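# Open printer door and remove build plate with part

## Task

Swing the 3-D printer's door fully open and leave it that way. Remove the build plate (the thin magnetic sheet on the heated bed) with the printed part still on it, and set it down flat on the surface the printer rests on, away from both the printer and its door. At the end the printer must be in its starting spot with its starting heading. Nearby objects must be where they began and the same side up; a light brush that leaves one close to its spot is acceptable. Nothing may count as done if only the robot is holding it in place. Release everything and move the grippers away when finished.

## Robot and tools

Robot: two arms, left_arm and right_arm, each ending in a parallel gripper. The names are labels only, not sides of any image. The fingers point along the gripper's own +z axis and close along its y axis. The reported end_effector_position is the point between the finger pads, roughly 1 cm short of the fingertips.

Frame: one shared scene frame, in metres. The origin sits on the table top midway between the arms; +z is up, +x reaches out over the table, and left_arm is on the +y side. Orientations are quaternions written w first (qw, qx, qy, qz). Printed hand positions can be a little wrong, more so when an arm reaches far.

Row layout: every commanded row holds 16 numbers, both arms always included: left_arm x, y, z, qw, qx, qy, qz, opening, then right_arm x, y, z, qw, qx, qy, qz, opening. x, y, z and the quaternion are an absolute target pose for that gripper in the scene frame, not an offset. Opening runs from -1 (closed) to +1 (fully open, 0.094 m). A row may carry 12 extra numbers from 0 to 1: stiffness scales for the six joints of left_arm then the six of right_arm, in Joint positions order; each multiplies that joint's position gain and persists until changed.

execute_actions(actions): a list of up to 15 actions run in sequence. Each action is a table of up to 15 rows, one row per control step of 1/30 s; if shorter, its last row is repeated to fill 15 steps (0.5 s). An empty list just reports state and images. An action is rejected for both arms if any target lies more than 0.6 m, along any of that gripper's current axes, from where the gripper was when the action began. If any action is malformed, or the first one fails that check against the latest reported state, nothing moves. To hold an orientation, repeat the same quaternion every row rather than copying the drifting reported one.

move(target, speed, blocking): target is one 16-number row (optionally 28). Each gripper travels on a straight line toward its absolute pose; both paths finish together, lasting 0.5 to 10 s and cut off at 10 s. Rotation takes the shorter direction. speed is the path's top speed in m/s, 0.002 to 0.5, default 0.25; rotation is capped at twice that in rad/s. The opening is applied at the start. Paths do not avoid obstacles or the other arm, and the real gripper lags, may drift off line, and can exceed speed near full reach. Faster contact hits harder, and aiming further past a contact presses harder. With blocking=false the call returns after 0.5 s while motion continues; check with wait(0), and no rows or new moves are accepted until a result shows the move has ended (or call stop).

wait(seconds): 0 to 10 s, arms keep their last command; returns early if a running move ends. stop(): brakes a running move; it needs braking distance, and fingers keep moving. zoom_image(camera, region): a closer look at [x0, y0, x1, y1] pixels of that camera's latest image, at most 504 by 504, origin top-left. Cameras: cam_head_left, cam_head_right, cam_high, cam_low, cam_left_wrist, cam_right_wrist, all 504x504; calibration (K, distortion, T_world_to_cam) is provided and may be off by a few degrees and millimetres. show_instructions() returns the scene's reference images. finished_scene(scene) ends the current scene (give its number) irreversibly and reports success.

Controller behaviour: each step the commanded pose is clipped to within 70 mm and 16 degrees of the measured pose, then solved by damped inverse kinematics, position taking priority over orientation. After an action the arm continues only to its last clipped pose, so far targets need further commands. Motions often finish a centimetre or more off, usually low. Elbows never fully straighten. Joint ranges (rad): waist -2.880 to 2.880, shoulder 0.000 to 3.142, elbow 0.000 to 3.019, wrist pitch -1.693 to 1.571, wrist yaw -1.571 to 1.571, wrist roll -2.094 to 2.094. To keep an arm still, resend its full last reported pose and intended opening each call.

Reading results: the state line lists each gripper's pose as left_arm: … | right_arm: …. Hand target lines give the pose each arm is now driving toward. grip_measured is finger opening on the command scale; the last Joint positions value is the opening in metres; readings may be off by about 1 mm. Step readings list positions at some steps; HELD marks a step where that arm's command was partly blocked. A move adds a move: line with its ending (done, off_target, moving, held, fault), any limits (paced = pose clipped; held = steps blocked, after which the arm may surge fast) and each gripper's distance to its pose; if only one arm is named, the other finished. pose unreachable means the clearance check altered or blocked that arm's command. FAULT lines mean an arm stopped. MOTOR HOT appears from 85 °C; at 100 °C an OVER-TEMPERATURE FAULT drops that arm until it cools, so avoid holding loads for long, including while thinking, since the simulation keeps running during replies.

Gripping: to hold something, command an opening below grip_measured; about 0.03 lower is firm, smaller margins are gentler. Pad force tops out near 50 to 62 N, less for parts under about 2 mm thick, such as the build plate, so grip it carefully. Occasional tugs on held parts or pushes on loose objects may occur.

Avoid: arms colliding or pressing on each other, knocking anything off the table, moving the printer or its neighbours, drops, slips, slams and hard pushes. Finish with the plate resting on its own and the grippers open and withdrawn.

Each tool is called after ">>>" as name([rows], argument=value, ...), one row to a line, values as JSON.

## Session

>>> show_instructions()

>>> execute_actions(actions=[])

Reference images for this scene: printer card page 2, printer card page 3.

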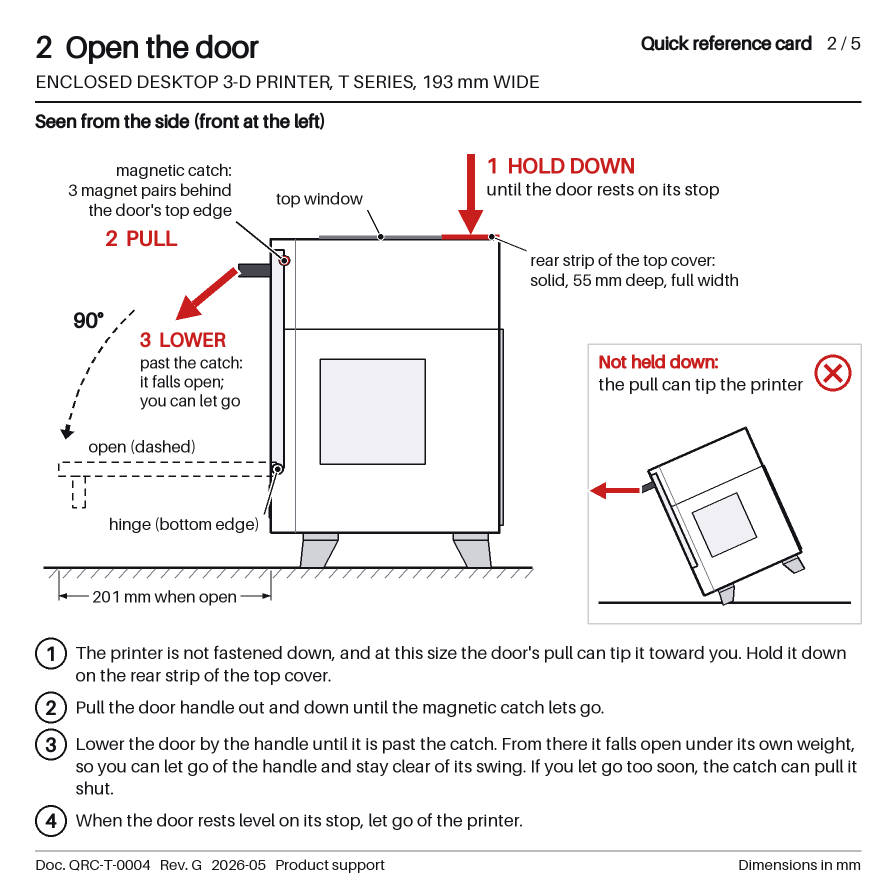

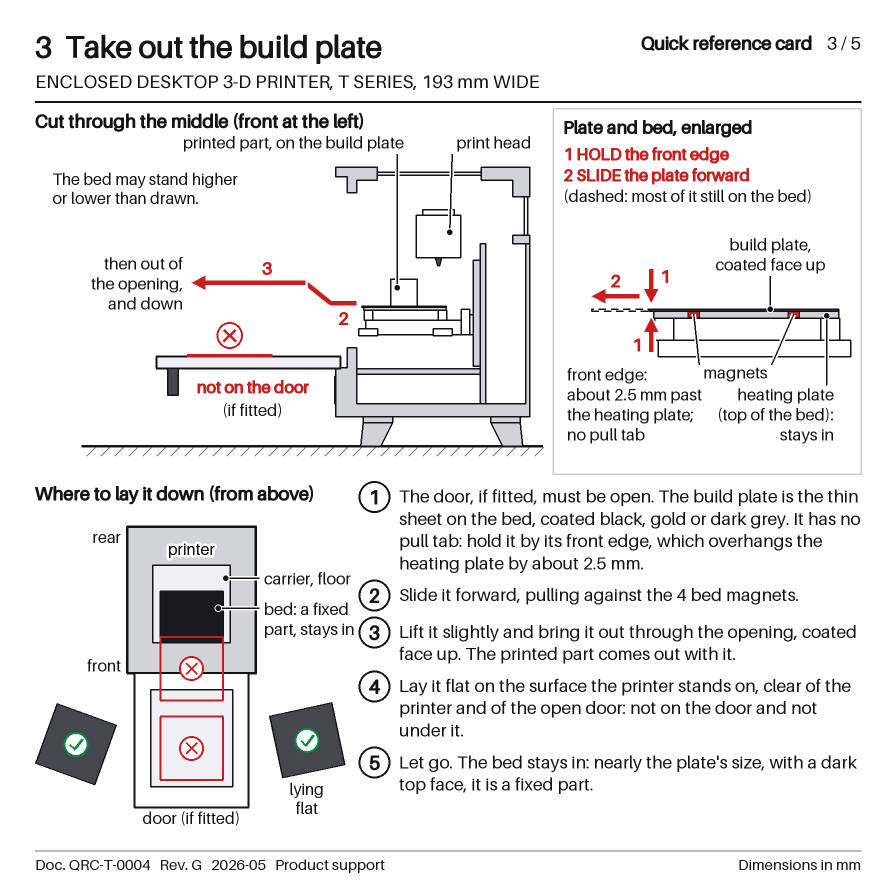

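Scene clock: 0.00 s.
left_arm: end_effector_position=(+0.5208, +0.3045, +0.4879) grip_measured=+1.000 end_effector_quat_wxyz=(+0.704, -0.010, +0.710, -0.000) | right_arm: end_effector_position=(+0.5171, -0.3082, +0.4991) grip_measured=+1.000 end_effector_quat_wxyz=(+0.714, +0.008, +0.700, -0.001)
Joint positions: left_arm=[ 0.007  1.051  1.044 -0.001 -0.007 -0.014  0.094] | right_arm=[-0.016  1.041  1.049  0.011 -0.004  0.01   0.094]
Joint velocities: left_arm=[-0.015  0.005 -0.017  0.007  0.066 -0.022  0.   ] | right_arm=[-0.005  0.005  0.007  0.027 -0.007  0.007  0.   ]
Hand target (left_arm): +0.522, +0.304, +0.500; +0.711, -0.010, +0.703, -0.000
Hand target (right_arm): +0.517, -0.308, +0.514; +0.723, +0.007, +0.691, -0.001
Joint stiffness scale: left_arm=[1. 1. 1. 1. 1. 1.] | right_arm=[1. 1. 1. 1. 1. 1.]

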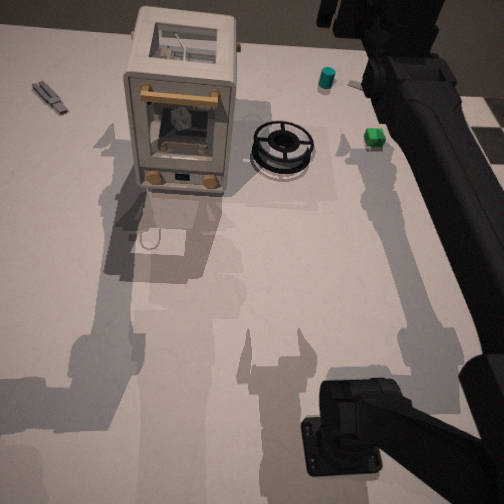

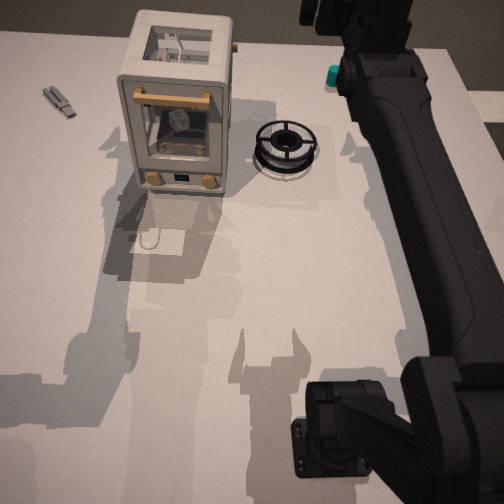

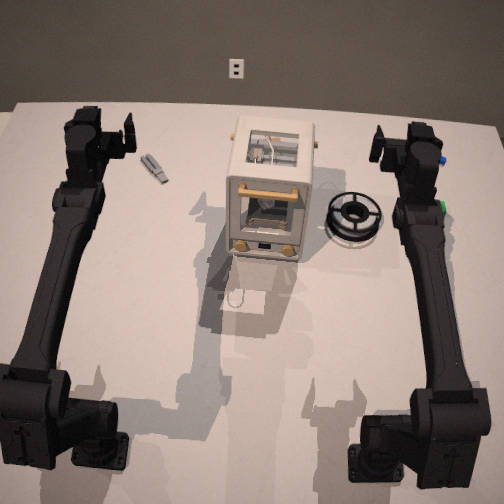

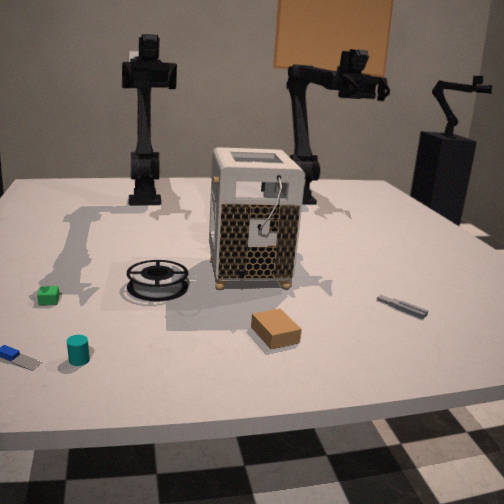

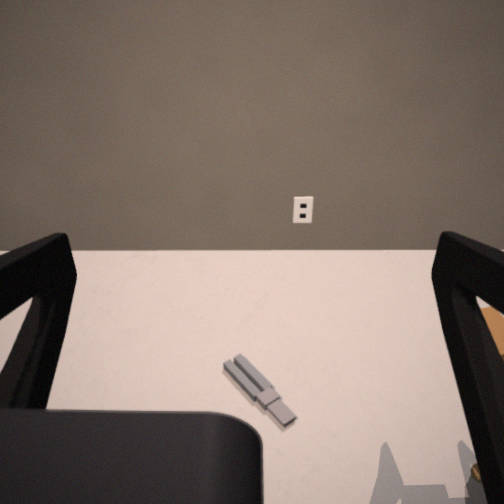

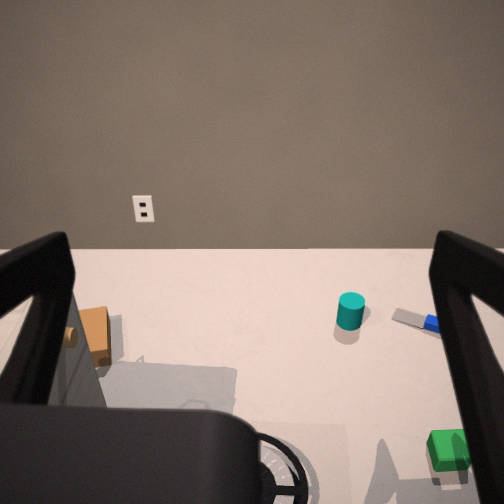

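>>> zoom_image(camera="cam_head_left", region=[100, 0, 300, 200])

Region (100, 0, 300, 200) of cam_head_left's 504x504 image, scaled by 2.520, with more detail than that image has.

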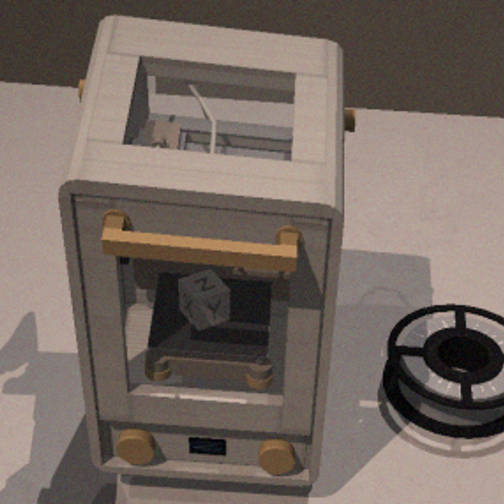

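>>> move(target=[0.495,-0.008,0.35,0.126,0.714,0.678,0.12,-0.4,0.725,-0.115,0.37,0.28,-0.118,0.952,0.035,-1], speed=0.35)

Scene clock: 4.10 s.
left_arm: end_effector_position=(+0.4901, -0.0030, +0.3445) grip_measured=-0.398 end_effector_quat_wxyz=(+0.117, +0.709, +0.684, +0.126) | right_arm: end_effector_position=(+0.7294, -0.1236, +0.3625) grip_measured=-0.997 end_effector_quat_wxyz=(+0.276, -0.113, +0.954, +0.031)
Joint positions: left_arm=[-0.613  1.688  1.895 -1.494 -0.202  1.024  0.028] | right_arm=[ 0.239  2.076  2.455 -1.387  0.004  0.001  0.   ]
Joint velocities: left_arm=[ 0.005  0.005 -0.012 -0.007 -0.066 -0.007 -0.001] | right_arm=[-0.015 -0.005 -0.017 -0.017 -0.022  0.022 -0.001]
Hand target (left_arm): +0.496, -0.008, +0.350; +0.121, +0.712, +0.680, +0.129
Hand target (right_arm): +0.731, -0.118, +0.370; +0.280, -0.113, +0.953, +0.036
Off the commanded pose (left_arm): 0.009 m, 1 deg.
Off the commanded pose (right_arm): 0.012 m, 1 deg.
Joint stiffness scale: left_arm=[1. 1. 1. 1. 1. 1.] | right_arm=[1. 1. 1. 1. 1. 1.]
move: off_target (right_arm)
camera_calibration (this result's frames):
cam_left_wrist: T_world_to_cam=[[-0.943207, 0.0238364, -0.331348, 0.573806], [-0.176513, 0.809017, 0.560656, -0.100096], [0.28143, 0.587302, -0.758863, 0.254045], [0, 0, 0, 1]] pos_world=[0.452054, -0.0818995, 0.439034]
cam_right_wrist: T_world_to_cam=[[0.226982, -0.973891, 0.0038152, -0.286219], [-0.972455, -0.226431, 0.0553219, 0.664378], [-0.0530137, -0.0162672, -0.998461, 0.524131], [0, 0, 0, 1]] pos_world=[0.738831, -0.119784, 0.487662]

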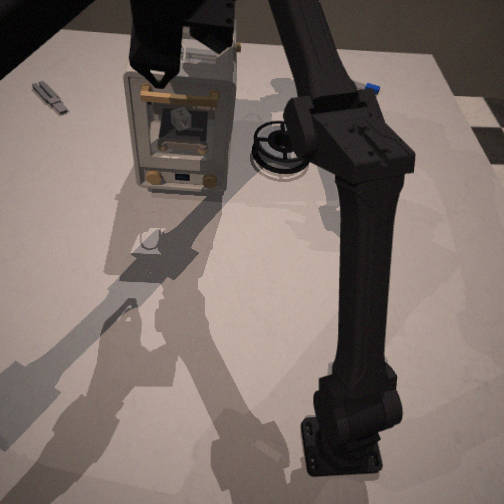

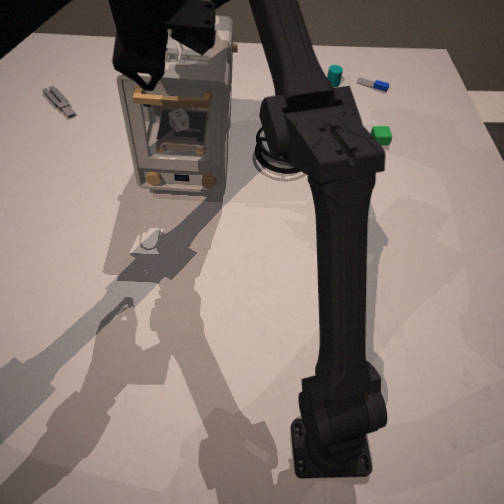

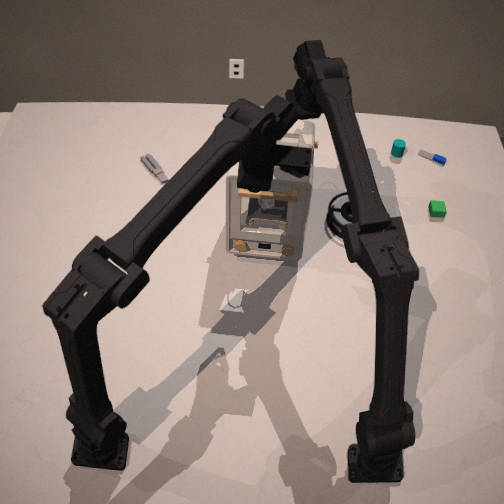

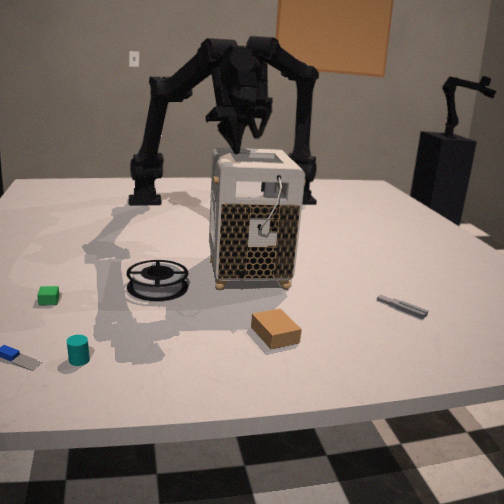

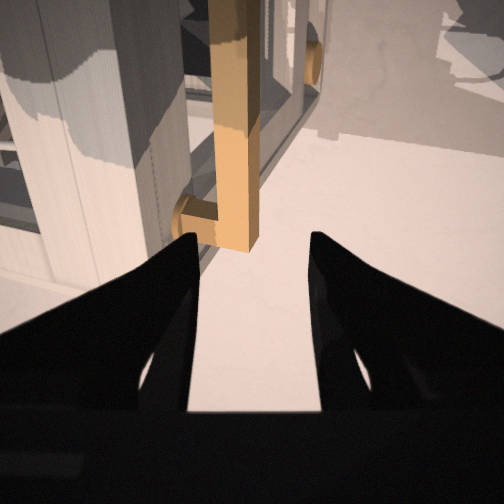

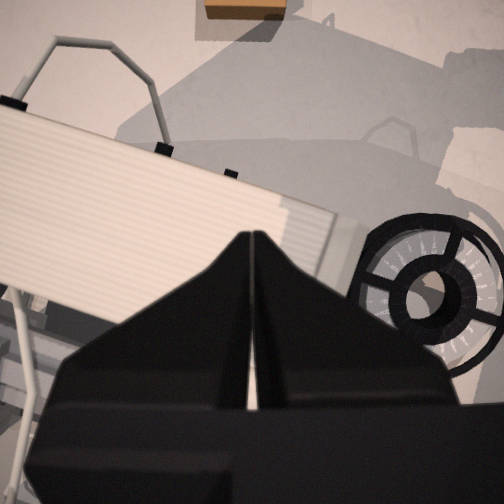

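>>> move(target=[0.518,-0.01,0.30,0.126,0.714,0.678,0.12,-0.4,0.722,-0.115,0.325,0.28,-0.118,0.952,0.035,-1], speed=0.08)

>>> move(target=[0.531,-0.01,0.26,0.126,0.714,0.678,0.12,-0.4,0.728,-0.115,0.285,0.257,-0.118,0.959,0.032,-1], speed=0.06)

Scene clock: 5.40 s.
left_arm: end_effector_position=(+0.5077, -0.0091, +0.3177) grip_measured=-0.398 end_effector_quat_wxyz=(+0.136, +0.712, +0.678, +0.122) | right_arm: end_effector_position=(+0.7215, -0.1249, +0.3375) grip_measured=-0.997 end_effector_quat_wxyz=(+0.285, -0.113, +0.951, +0.032)
Joint positions: left_arm=[-0.598  1.7    1.834 -1.383 -0.179  1.053  0.028] | right_arm=[ 0.24   1.986  2.233 -1.235  0.004  0.001  0.   ]
Joint velocities: left_arm=[-0.015 -0.015 -0.017  0.002  0.022 -0.022 -0.001] | right_arm=[ 0.005  0.005  0.002 -0.002 -0.051  0.007 -0.   ]
Hand target (left_arm): +0.517, -0.009, +0.300; +0.126, +0.714, +0.678, +0.120
Hand target (right_arm): +0.722, -0.115, +0.325; +0.280, -0.118, +0.952, +0.035
Off the commanded pose (left_arm): 0.020 m, 1 deg.
Off the commanded pose (right_arm): 0.016 m, 1 deg.
Joint stiffness scale: left_arm=[1. 1. 1. 1. 1. 1.] | right_arm=[1. 1. 1. 1. 1. 1.]
move: off_target (left_arm, right_arm)
camera_calibration (this result's frames):
cam_left_wrist: T_world_to_cam=[[-0.93588, 0.0312585, -0.350929, 0.584166], [-0.172261, 0.828282, 0.533175, -0.0702527], [0.307335, 0.559439, -0.769788, 0.222376], [0, 0, 0, 1]] pos_world=[0.466263, -0.0844772, 0.413641]
cam_right_wrist: T_world_to_cam=[[0.227655, -0.973735, 0.00362188, -0.286037], [-0.973144, -0.227383, 0.0358882, 0.66471], [-0.0341221, -0.0116947, -0.999349, 0.485931], [0, 0, 0, 1]] pos_world=[0.728557, -0.121697, 0.462796]

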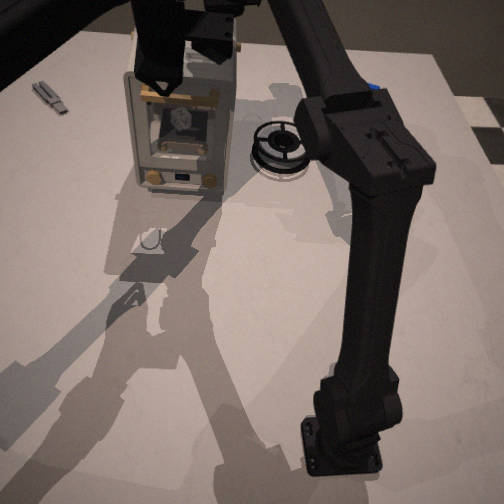

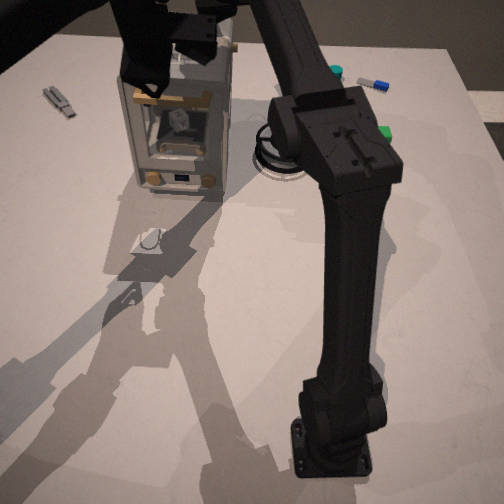

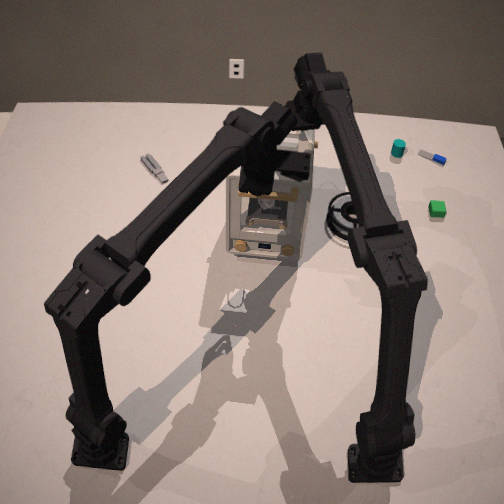

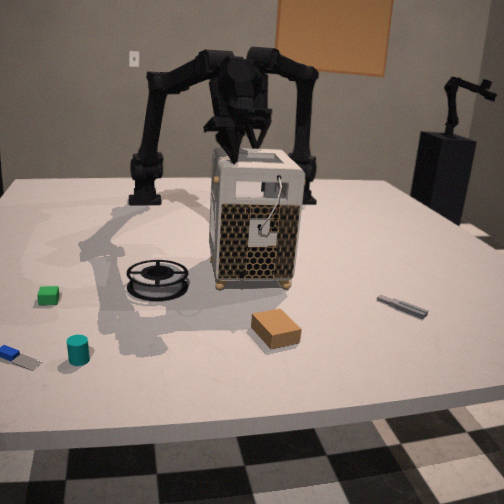

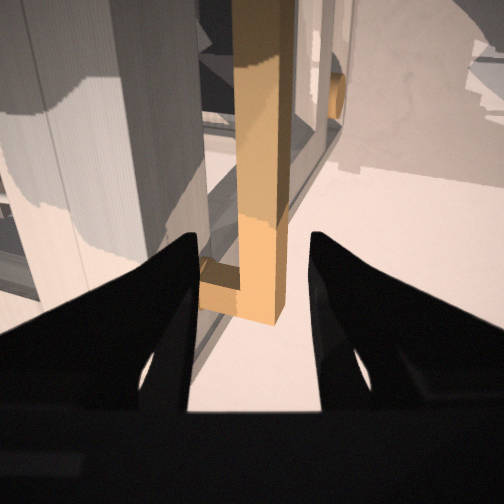

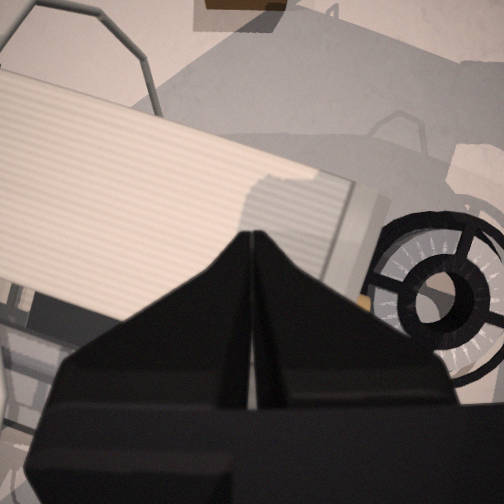

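Scene clock: 6.83 s.
left_arm: end_effector_position=(+0.5213, -0.0107, +0.2770) grip_measured=-0.398 end_effector_quat_wxyz=(+0.135, +0.713, +0.677, +0.122) | right_arm: end_effector_position=(+0.7215, -0.1249, +0.3356) grip_measured=-0.997 end_effector_quat_wxyz=(+0.291, -0.113, +0.950, +0.033)
Joint positions: left_arm=[-0.586  1.725  1.761 -1.283 -0.176  1.065  0.028] | right_arm=[ 0.24   1.974  2.205 -1.208  0.004  0.001  0.   ]
Joint velocities: left_arm=[-0.024 -0.005 -0.002 -0.007  0.051  0.037  0.001] | right_arm=[-0.015 -0.015 -0.002  0.017  0.007 -0.051  0.001]
Hand target (left_arm): +0.530, -0.009, +0.260; +0.126, +0.714, +0.678, +0.120
Hand target (right_arm): +0.726, -0.116, +0.286; +0.257, -0.118, +0.959, +0.032
Off the commanded pose (left_arm): 0.020 m, 1 deg.
Off the commanded pose (right_arm): 0.052 m, 4 deg.
Joint stiffness scale: left_arm=[1. 1. 1. 1. 1. 1.] | right_arm=[1. 1. 1. 1. 1. 1.]
move: off_target (left_arm, right_arm)
camera_calibration (this result's frames):
cam_left_wrist: T_world_to_cam=[[-0.936256, 0.0327389, -0.34979, 0.582554], [-0.170778, 0.827686, 0.534575, -0.046072], [0.307018, 0.560235, -0.769335, 0.187792], [0, 0, 0, 1]] pos_world=[0.479896, -0.0861466, 0.372876]
cam_right_wrist: T_world_to_cam=[[0.227615, -0.973745, 0.00350752, -0.285964], [-0.973479, -0.227465, 0.0244498, 0.668851], [-0.02301, -0.00897966, -0.999695, 0.476504], [0, 0, 0, 1]] pos_world=[0.727167, -0.122037, 0.461008]

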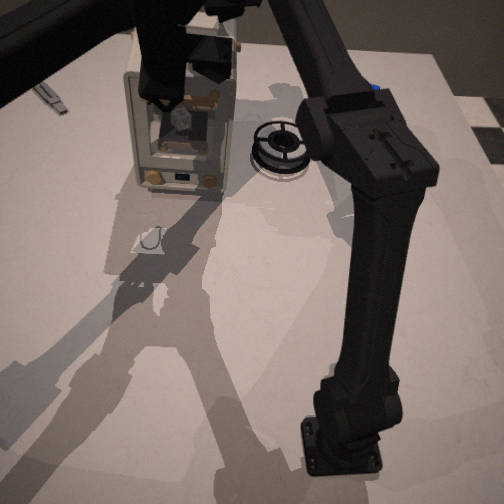

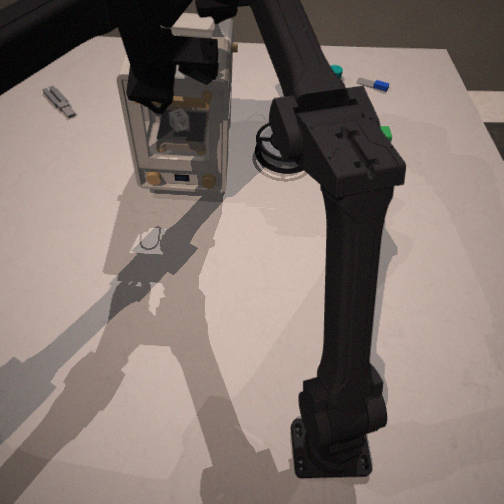

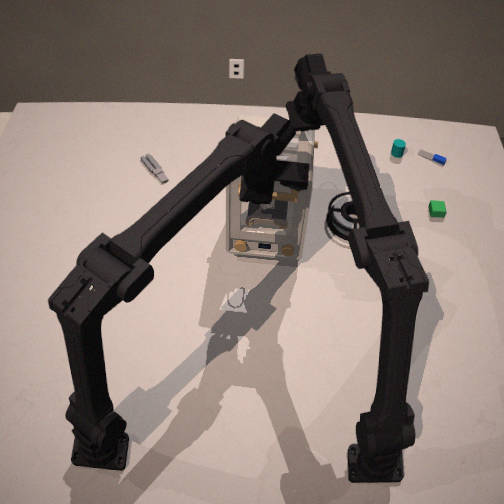

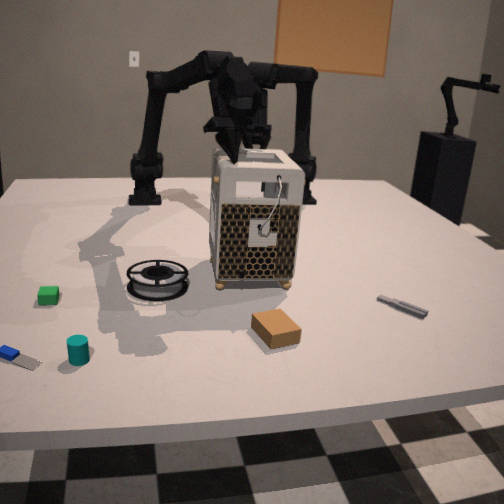

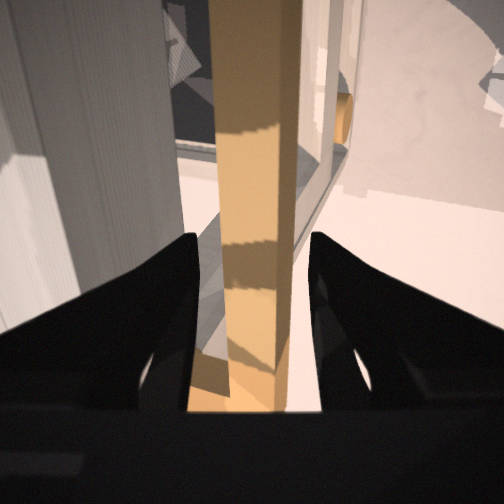

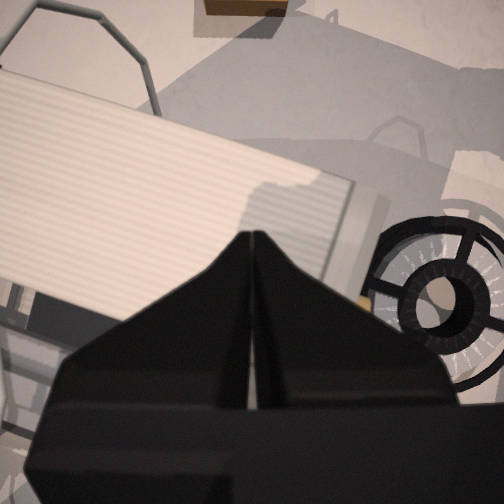

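>>> execute_actions([
  [[0.527,-0.012,0.25,0.126,0.714,0.678,0.12,-0.5,0.735,-0.12,0.275,0.257,-0.118,0.959,0.032,-1]],
  [[0.50,-0.012,0.254,0.126,0.714,0.678,0.12,-0.55,0.735,-0.12,0.275,0.257,-0.118,0.959,0.032,-1]],
  [[0.485,-0.012,0.252,0.126,0.714,0.678,0.12,-0.55,0.735,-0.12,0.275,0.257,-0.118,0.959,0.032,-1]],
  [[0.47,-0.012,0.25,0.14,0.711,0.675,0.133,-0.55,0.735,-0.12,0.275,0.257,-0.118,0.959,0.032,-1]],
])

Scene clock: 9.00 s.
left_arm: end_effector_position=(+0.4708, -0.0142, +0.2522) grip_measured=-0.548 end_effector_quat_wxyz=(+0.144, +0.714, +0.671, +0.136) | right_arm: end_effector_position=(+0.7214, -0.1223, +0.3355) grip_measured=-0.997 end_effector_quat_wxyz=(+0.294, -0.115, +0.948, +0.038)
Joint positions: left_arm=[-0.653  1.609  1.541 -1.167 -0.218  1.017  0.021] | right_arm=[ 0.241  1.97   2.195 -1.195 -0.004  0.001  0.   ]
Joint velocities: left_arm=[ 0.005 -0.005 -0.002 -0.002  0.037 -0.022  0.   ] | right_arm=[-0.015 -0.005 -0.007 -0.012  0.022 -0.066  0.001]
Hand target (left_arm): +0.470, -0.013, +0.250; +0.140, +0.712, +0.675, +0.134
Hand target (right_arm): +0.732, -0.121, +0.276; +0.257, -0.118, +0.959, +0.032
Off the commanded pose (left_arm): 0.003 m, 1 deg.
Off the commanded pose (right_arm): 0.062 m, 4 deg.
Joint stiffness scale: left_arm=[1. 1. 1. 1. 1. 1.] | right_arm=[1. 1. 1. 1. 1. 1.]
Step readings (end_effector_position; steps 1 to 15: 1st action; 16 to 30: 2nd action; 31 to 45: 3rd action; 46 to 60: 4th action):
0: left_arm (+0.5213, -0.0107, +0.2770) | right_arm (+0.7215, -0.1249, +0.3356)
1: left_arm (+0.5216, -0.0109, +0.2755) | right_arm (+0.7217, -0.1249, +0.3353)
2: left_arm (+0.5221, -0.0112, +0.2737) | right_arm (+0.7216, -0.1248, +0.3354)
4: left_arm (+0.5214, -0.0108, +0.2681) | right_arm (+0.7216, -0.1248, +0.3352)
8: left_arm (+0.5201, -0.0099, +0.2638) | right_arm (+0.7216, -0.1248, +0.3355)
15: left_arm (+0.5203, -0.0100, +0.2638) | right_arm (+0.7216, -0.1248, +0.3355)
16: left_arm (+0.5194, -0.0094, +0.2618) | right_arm (+0.7216, -0.1248, +0.3355)
17: left_arm (+0.5197, -0.0088, +0.2616) | right_arm (+0.7217, -0.1247, +0.3356)
19: left_arm (+0.5201, -0.0087, +0.2620) | right_arm (+0.7217, -0.1247, +0.3354)
23: left_arm (+0.5205, -0.0087, +0.2619) | right_arm (+0.7217, -0.1247, +0.3354)
30: left_arm (+0.5205, -0.0087, +0.2619) | right_arm (+0.7217, -0.1247, +0.3354)
31: left_arm (+0.5198, -0.0084, +0.2612) | right_arm (+0.7217, -0.1247, +0.3354)
32: left_arm (+0.5193, -0.0083, +0.2616) | right_arm (+0.7216, -0.1246, +0.3357)
34: left_arm (+0.5186, -0.0077, +0.2621) | right_arm (+0.7214, -0.1240, +0.3355)
38: left_arm (+0.5174, -0.0068, +0.2632) | right_arm (+0.7210, -0.1225, +0.3355)
45: left_arm (+0.5174, -0.0067, +0.2630) | right_arm (+0.7210, -0.1225, +0.3355)
46: left_arm (+0.5174, -0.0057, +0.2621) | right_arm (+0.7211, -0.1225, +0.3356)
47: left_arm (+0.5165, -0.0052, +0.2625) | right_arm (+0.7211, -0.1225, +0.3356)
49: left_arm (+0.5026, -0.0029, +0.2595) | right_arm (+0.7214, -0.1223, +0.3354)
53: left_arm (+0.4756, -0.0076, +0.2526) | right_arm (+0.7214, -0.1223, +0.3355)
60: end_effector_position above
camera_calibration (this result's frames):
cam_left_wrist: T_world_to_cam=[[-0.923875, 0.0438859, -0.38017, 0.528775], [-0.180799, 0.825498, 0.534664, -0.0338515], [0.337294, 0.562697, -0.754722, 0.168276], [0, 0, 0, 1]] pos_world=[0.425643, -0.08995, 0.346126]
cam_right_wrist: T_world_to_cam=[[0.233694, -0.972304, -0.00348895, -0.285244], [-0.972158, -0.23372, 0.0168754, 0.670221], [-0.0172234, -0.000551871, -0.999852, 0.473324], [0, 0, 0, 1]] pos_world=[0.726373, -0.120439, 0.460948]

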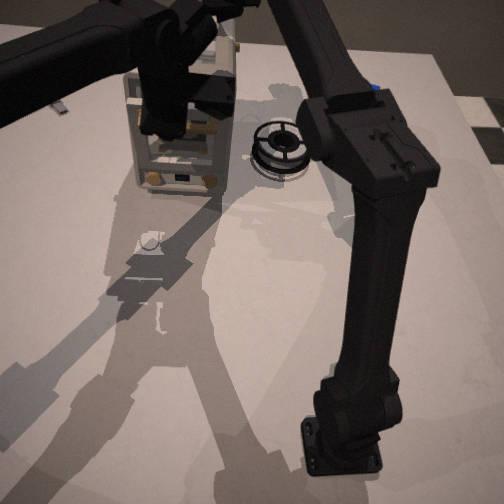

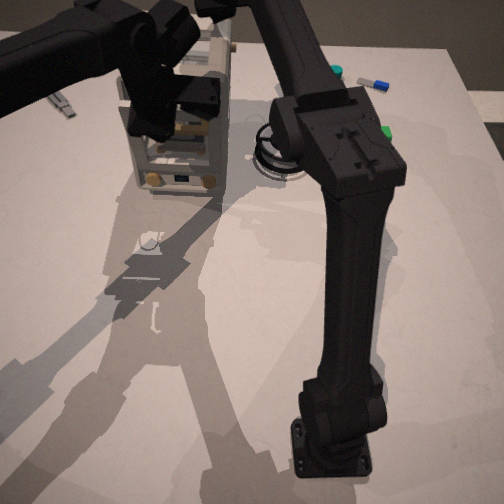

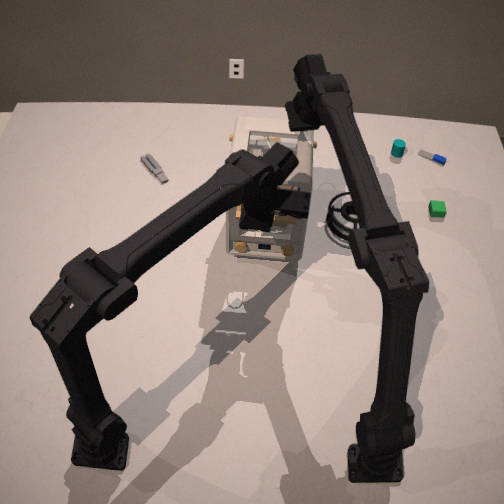

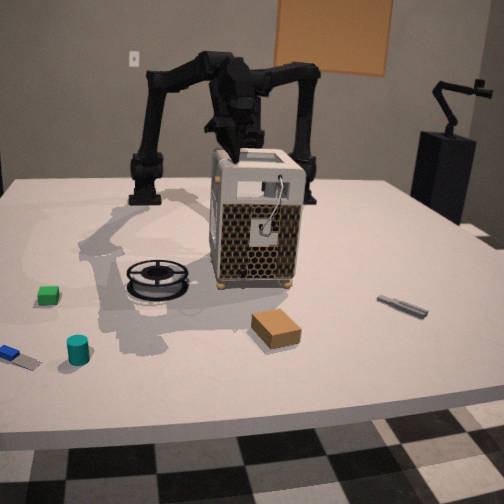

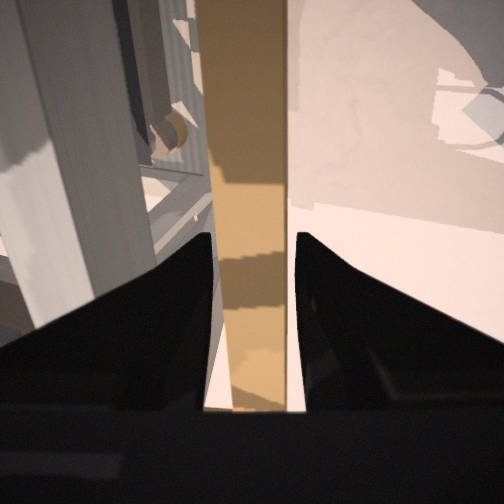

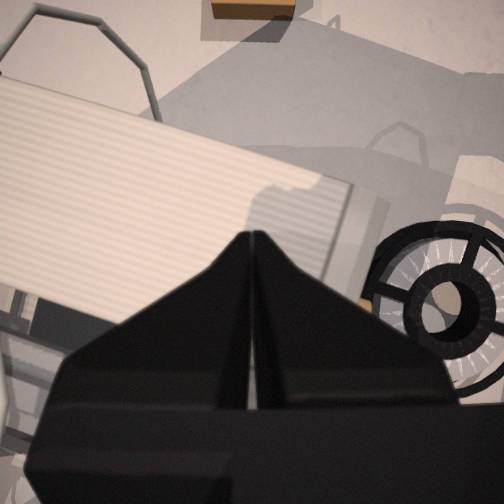

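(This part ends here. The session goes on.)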